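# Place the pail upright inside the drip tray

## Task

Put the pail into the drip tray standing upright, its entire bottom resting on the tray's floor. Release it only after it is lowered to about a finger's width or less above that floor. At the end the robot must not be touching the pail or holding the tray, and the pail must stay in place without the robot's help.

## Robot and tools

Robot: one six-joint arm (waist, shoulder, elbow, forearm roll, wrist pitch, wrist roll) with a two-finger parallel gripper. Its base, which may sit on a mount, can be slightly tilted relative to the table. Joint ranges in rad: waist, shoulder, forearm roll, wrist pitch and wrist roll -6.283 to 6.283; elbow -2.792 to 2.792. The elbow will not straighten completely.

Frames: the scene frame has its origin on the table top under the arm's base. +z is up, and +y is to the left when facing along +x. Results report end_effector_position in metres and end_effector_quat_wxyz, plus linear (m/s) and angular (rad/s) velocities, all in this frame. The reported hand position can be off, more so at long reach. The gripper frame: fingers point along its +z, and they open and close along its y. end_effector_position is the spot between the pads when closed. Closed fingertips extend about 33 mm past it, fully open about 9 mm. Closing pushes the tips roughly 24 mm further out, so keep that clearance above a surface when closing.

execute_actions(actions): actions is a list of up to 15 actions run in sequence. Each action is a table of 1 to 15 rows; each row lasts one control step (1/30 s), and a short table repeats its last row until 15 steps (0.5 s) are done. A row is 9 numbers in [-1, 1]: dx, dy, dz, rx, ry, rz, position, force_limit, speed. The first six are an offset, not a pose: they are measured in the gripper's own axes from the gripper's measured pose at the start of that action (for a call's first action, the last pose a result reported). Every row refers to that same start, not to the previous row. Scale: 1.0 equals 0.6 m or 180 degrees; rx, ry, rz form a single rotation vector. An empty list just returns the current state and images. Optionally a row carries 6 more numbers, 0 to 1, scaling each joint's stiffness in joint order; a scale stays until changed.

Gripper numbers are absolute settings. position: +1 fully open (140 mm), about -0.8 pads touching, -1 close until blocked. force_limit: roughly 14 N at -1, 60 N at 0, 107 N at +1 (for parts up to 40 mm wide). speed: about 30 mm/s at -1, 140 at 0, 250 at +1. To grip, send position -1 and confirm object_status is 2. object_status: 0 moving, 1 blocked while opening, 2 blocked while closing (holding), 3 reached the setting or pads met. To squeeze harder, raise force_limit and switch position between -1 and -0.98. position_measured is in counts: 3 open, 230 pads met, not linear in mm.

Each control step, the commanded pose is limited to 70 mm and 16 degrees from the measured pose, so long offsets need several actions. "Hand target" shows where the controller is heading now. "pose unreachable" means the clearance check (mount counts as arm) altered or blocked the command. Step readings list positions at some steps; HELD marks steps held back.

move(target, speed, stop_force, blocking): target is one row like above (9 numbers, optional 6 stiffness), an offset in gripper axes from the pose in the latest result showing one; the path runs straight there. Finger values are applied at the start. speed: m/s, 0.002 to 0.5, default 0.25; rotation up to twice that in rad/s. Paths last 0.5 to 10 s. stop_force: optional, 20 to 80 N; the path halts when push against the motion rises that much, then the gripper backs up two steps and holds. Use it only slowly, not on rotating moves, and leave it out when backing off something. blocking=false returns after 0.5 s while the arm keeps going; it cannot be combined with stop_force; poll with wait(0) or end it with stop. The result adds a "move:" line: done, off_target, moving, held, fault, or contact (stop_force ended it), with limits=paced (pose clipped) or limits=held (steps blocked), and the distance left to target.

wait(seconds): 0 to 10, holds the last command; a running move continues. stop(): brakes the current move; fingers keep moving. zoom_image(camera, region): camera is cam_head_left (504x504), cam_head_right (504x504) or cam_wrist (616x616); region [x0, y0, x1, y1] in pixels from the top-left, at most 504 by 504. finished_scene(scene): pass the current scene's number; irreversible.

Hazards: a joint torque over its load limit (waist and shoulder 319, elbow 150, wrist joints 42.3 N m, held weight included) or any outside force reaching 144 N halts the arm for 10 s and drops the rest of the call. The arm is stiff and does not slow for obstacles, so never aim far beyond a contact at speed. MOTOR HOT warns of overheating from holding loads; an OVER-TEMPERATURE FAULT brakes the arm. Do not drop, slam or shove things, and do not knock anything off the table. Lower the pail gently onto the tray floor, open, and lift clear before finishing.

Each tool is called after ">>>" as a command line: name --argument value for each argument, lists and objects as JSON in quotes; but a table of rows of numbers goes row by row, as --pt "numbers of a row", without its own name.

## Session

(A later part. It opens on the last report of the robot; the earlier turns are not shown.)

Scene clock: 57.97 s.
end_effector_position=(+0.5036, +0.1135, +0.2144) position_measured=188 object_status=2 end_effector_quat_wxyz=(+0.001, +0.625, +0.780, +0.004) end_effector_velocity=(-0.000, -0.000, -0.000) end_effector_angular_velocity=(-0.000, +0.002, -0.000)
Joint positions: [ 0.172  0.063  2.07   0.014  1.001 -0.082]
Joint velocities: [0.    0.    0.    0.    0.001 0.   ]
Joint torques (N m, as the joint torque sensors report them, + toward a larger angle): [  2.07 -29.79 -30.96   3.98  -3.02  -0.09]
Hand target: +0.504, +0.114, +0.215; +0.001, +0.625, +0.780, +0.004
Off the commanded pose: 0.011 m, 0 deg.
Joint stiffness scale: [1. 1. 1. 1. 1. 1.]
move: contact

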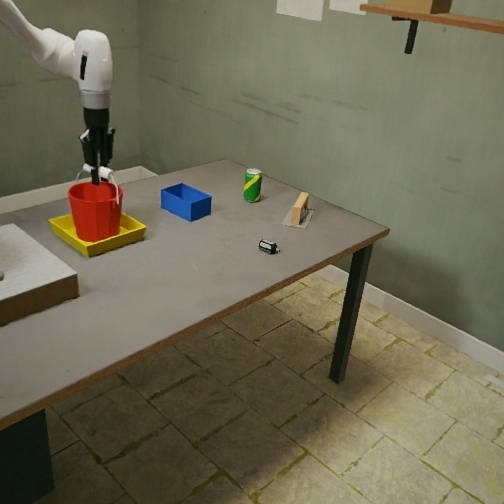

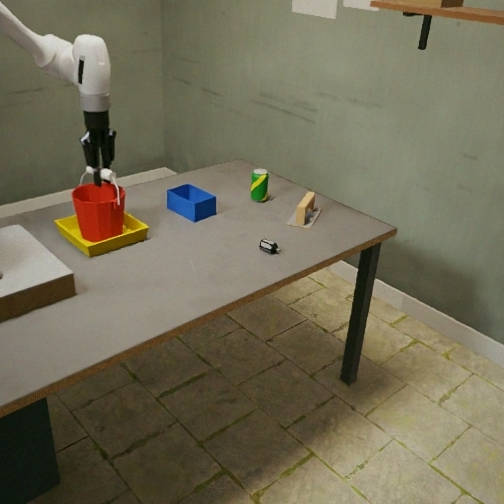

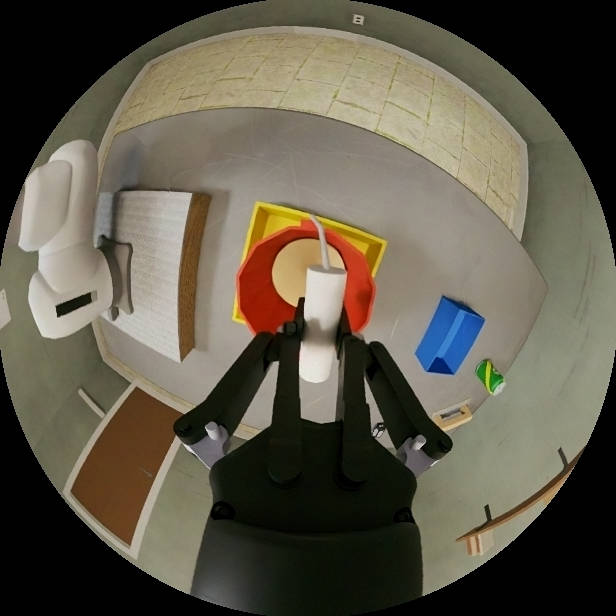

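>>> execute_actions --actions '[[[0, 0, -0.001, 0, 0, 0, 0.2, 0.5, -0.2]]]'

Scene clock: 58.83 s.
end_effector_position=(+0.5035, +0.1135, +0.2144) position_measured=104 object_status=0 end_effector_quat_wxyz=(+0.001, +0.625, +0.780, +0.004) end_effector_velocity=(+0.000, -0.000, +0.000) end_effector_angular_velocity=(+0.000, -0.001, -0.001)
Joint positions: [ 0.172  0.063  2.07   0.014  1.001 -0.082]
Joint velocities: [-0.  0. -0. -0. -0.  0.]
Joint torques (N m, as the joint torque sensors report them, + toward a larger angle): [  1.37 -43.9  -36.8    3.91  -0.24  -0.3 ]
Hand target: +0.504, +0.113, +0.215; +0.001, +0.625, +0.780, +0.004
Off the commanded pose: 0.001 m, 0 deg.
Joint stiffness scale: [1. 1. 1. 1. 1. 1.]
Step readings (end_effector_position):
0: (+0.5036, +0.1135, +0.2144)
1: (+0.5035, +0.1135, +0.2144)
2: (+0.5035, +0.1135, +0.2144)
4: (+0.5035, +0.1135, +0.2144)
8: (+0.5035, +0.1135, +0.2144)
15: end_effector_position above

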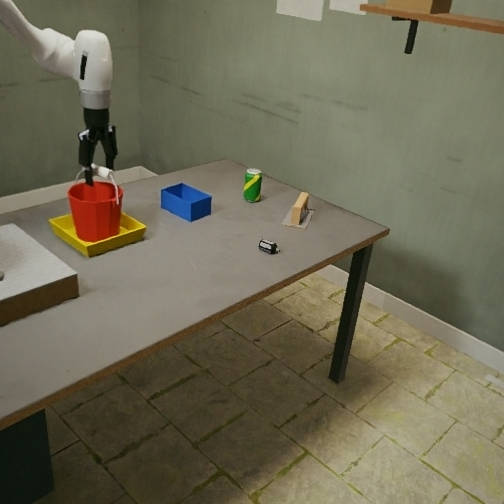

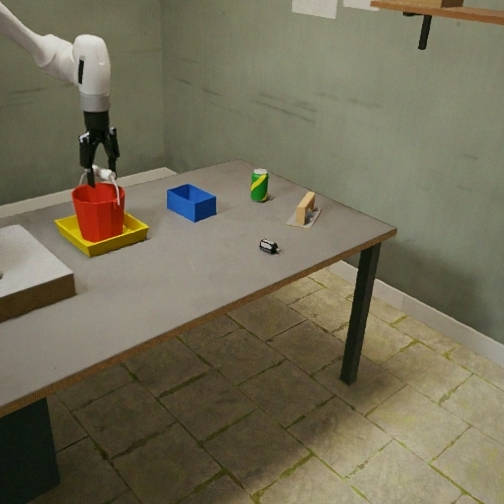

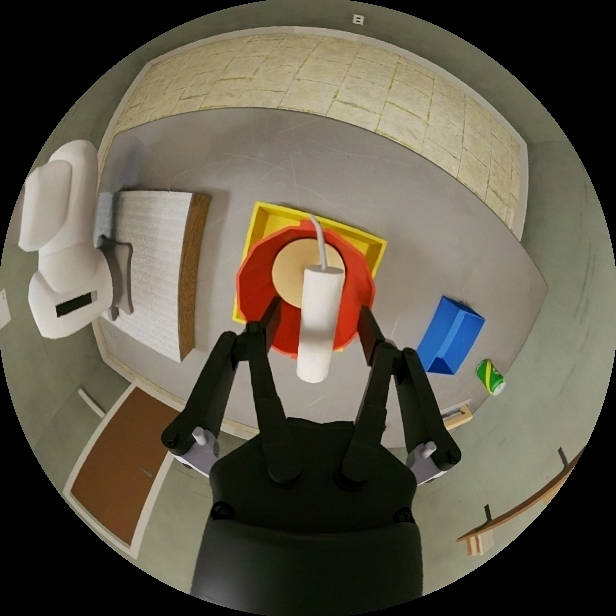

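The grip is released and the pail is resting in the tray. I'll retreat upward to clear the handle.

>>> move --target '[0, 0, -0.17, 0, 0, 0, 0.2, 0.5, -0.2]' --speed 0.25

Scene clock: 59.83 s.
end_effector_position=(+0.5013, +0.1141, +0.3121) position_measured=104 object_status=3 end_effector_quat_wxyz=(-0.000, +0.624, +0.781, +0.003) end_effector_velocity=(-0.001, -0.001, +0.000) end_effector_angular_velocity=(-0.001, +0.004, -0.000)
Joint positions: [ 0.171 -0.017  1.956  0.014  1.198 -0.082]
Joint velocities: [-0.001  0.    -0.001  0.     0.005 -0.   ]
Joint torques (N m, as the joint torque sensors report them, + toward a larger angle): [  2.24 -38.21 -40.27   4.26  -0.11   0.21]
Hand target: +0.503, +0.113, +0.316; +0.001, +0.625, +0.780, +0.004
Off the commanded pose: 0.005 m, 0 deg.
Joint stiffness scale: [1. 1. 1. 1. 1. 1.]
move: off_target

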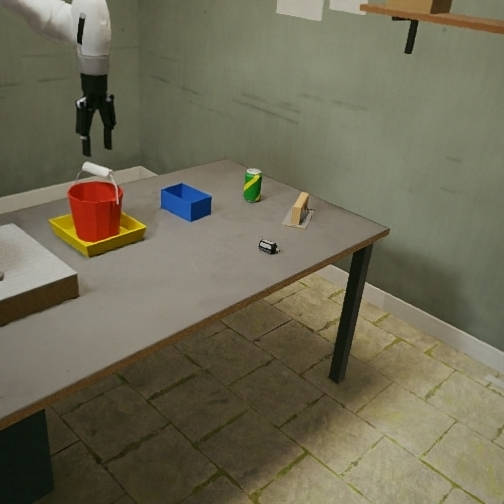

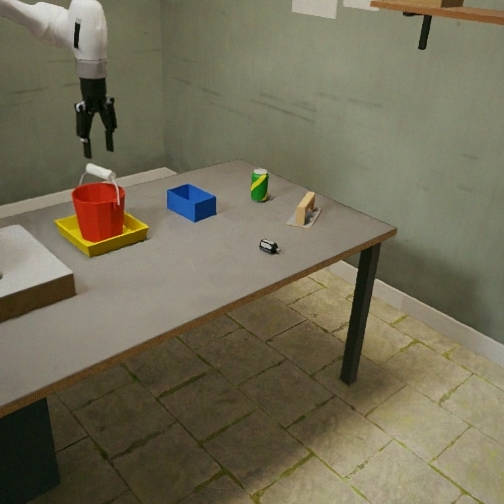

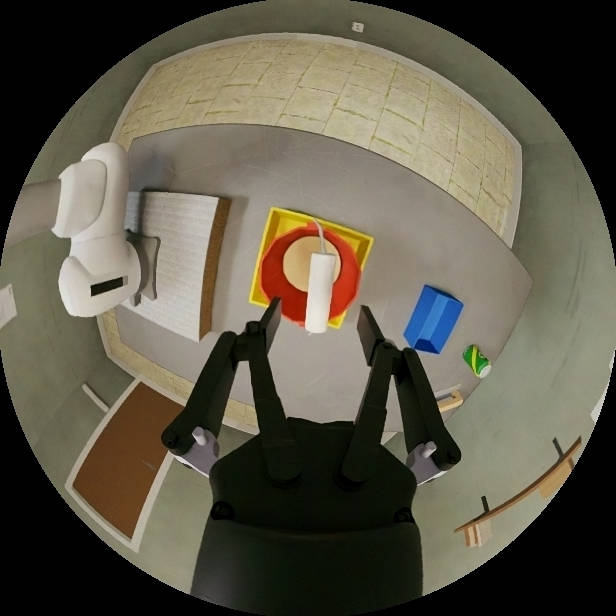

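>>> zoom_image --camera "cam_head_left" --region '[30, 120, 170, 270]'

>>> zoom_image --camera "cam_wrist" --region '[230, 190, 400, 360]'

Region (30, 120, 170, 270) of cam_head_left's 504x504 image, scaled by 3.360, with more detail than that image has; it fills the left 470 columns of this view, and the rest is white.

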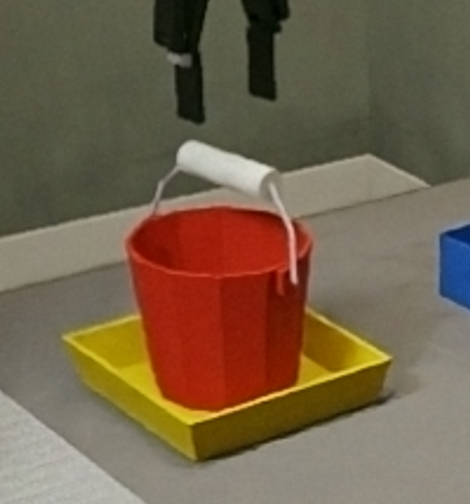

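Region (230, 190, 400, 360) of cam_wrist's 616x616 image, scaled by 2.965, with more detail than that image has.

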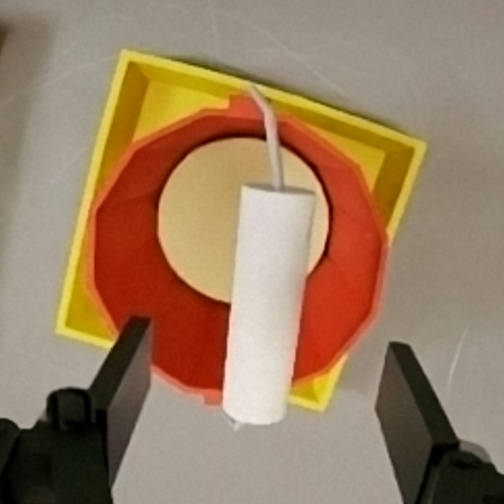

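The pail is upright and centred on the tray floor, and the gripper is clear of it, so I'm ending scene 1.

>>> finished_scene --scene 1

The scene is finished: the task was done.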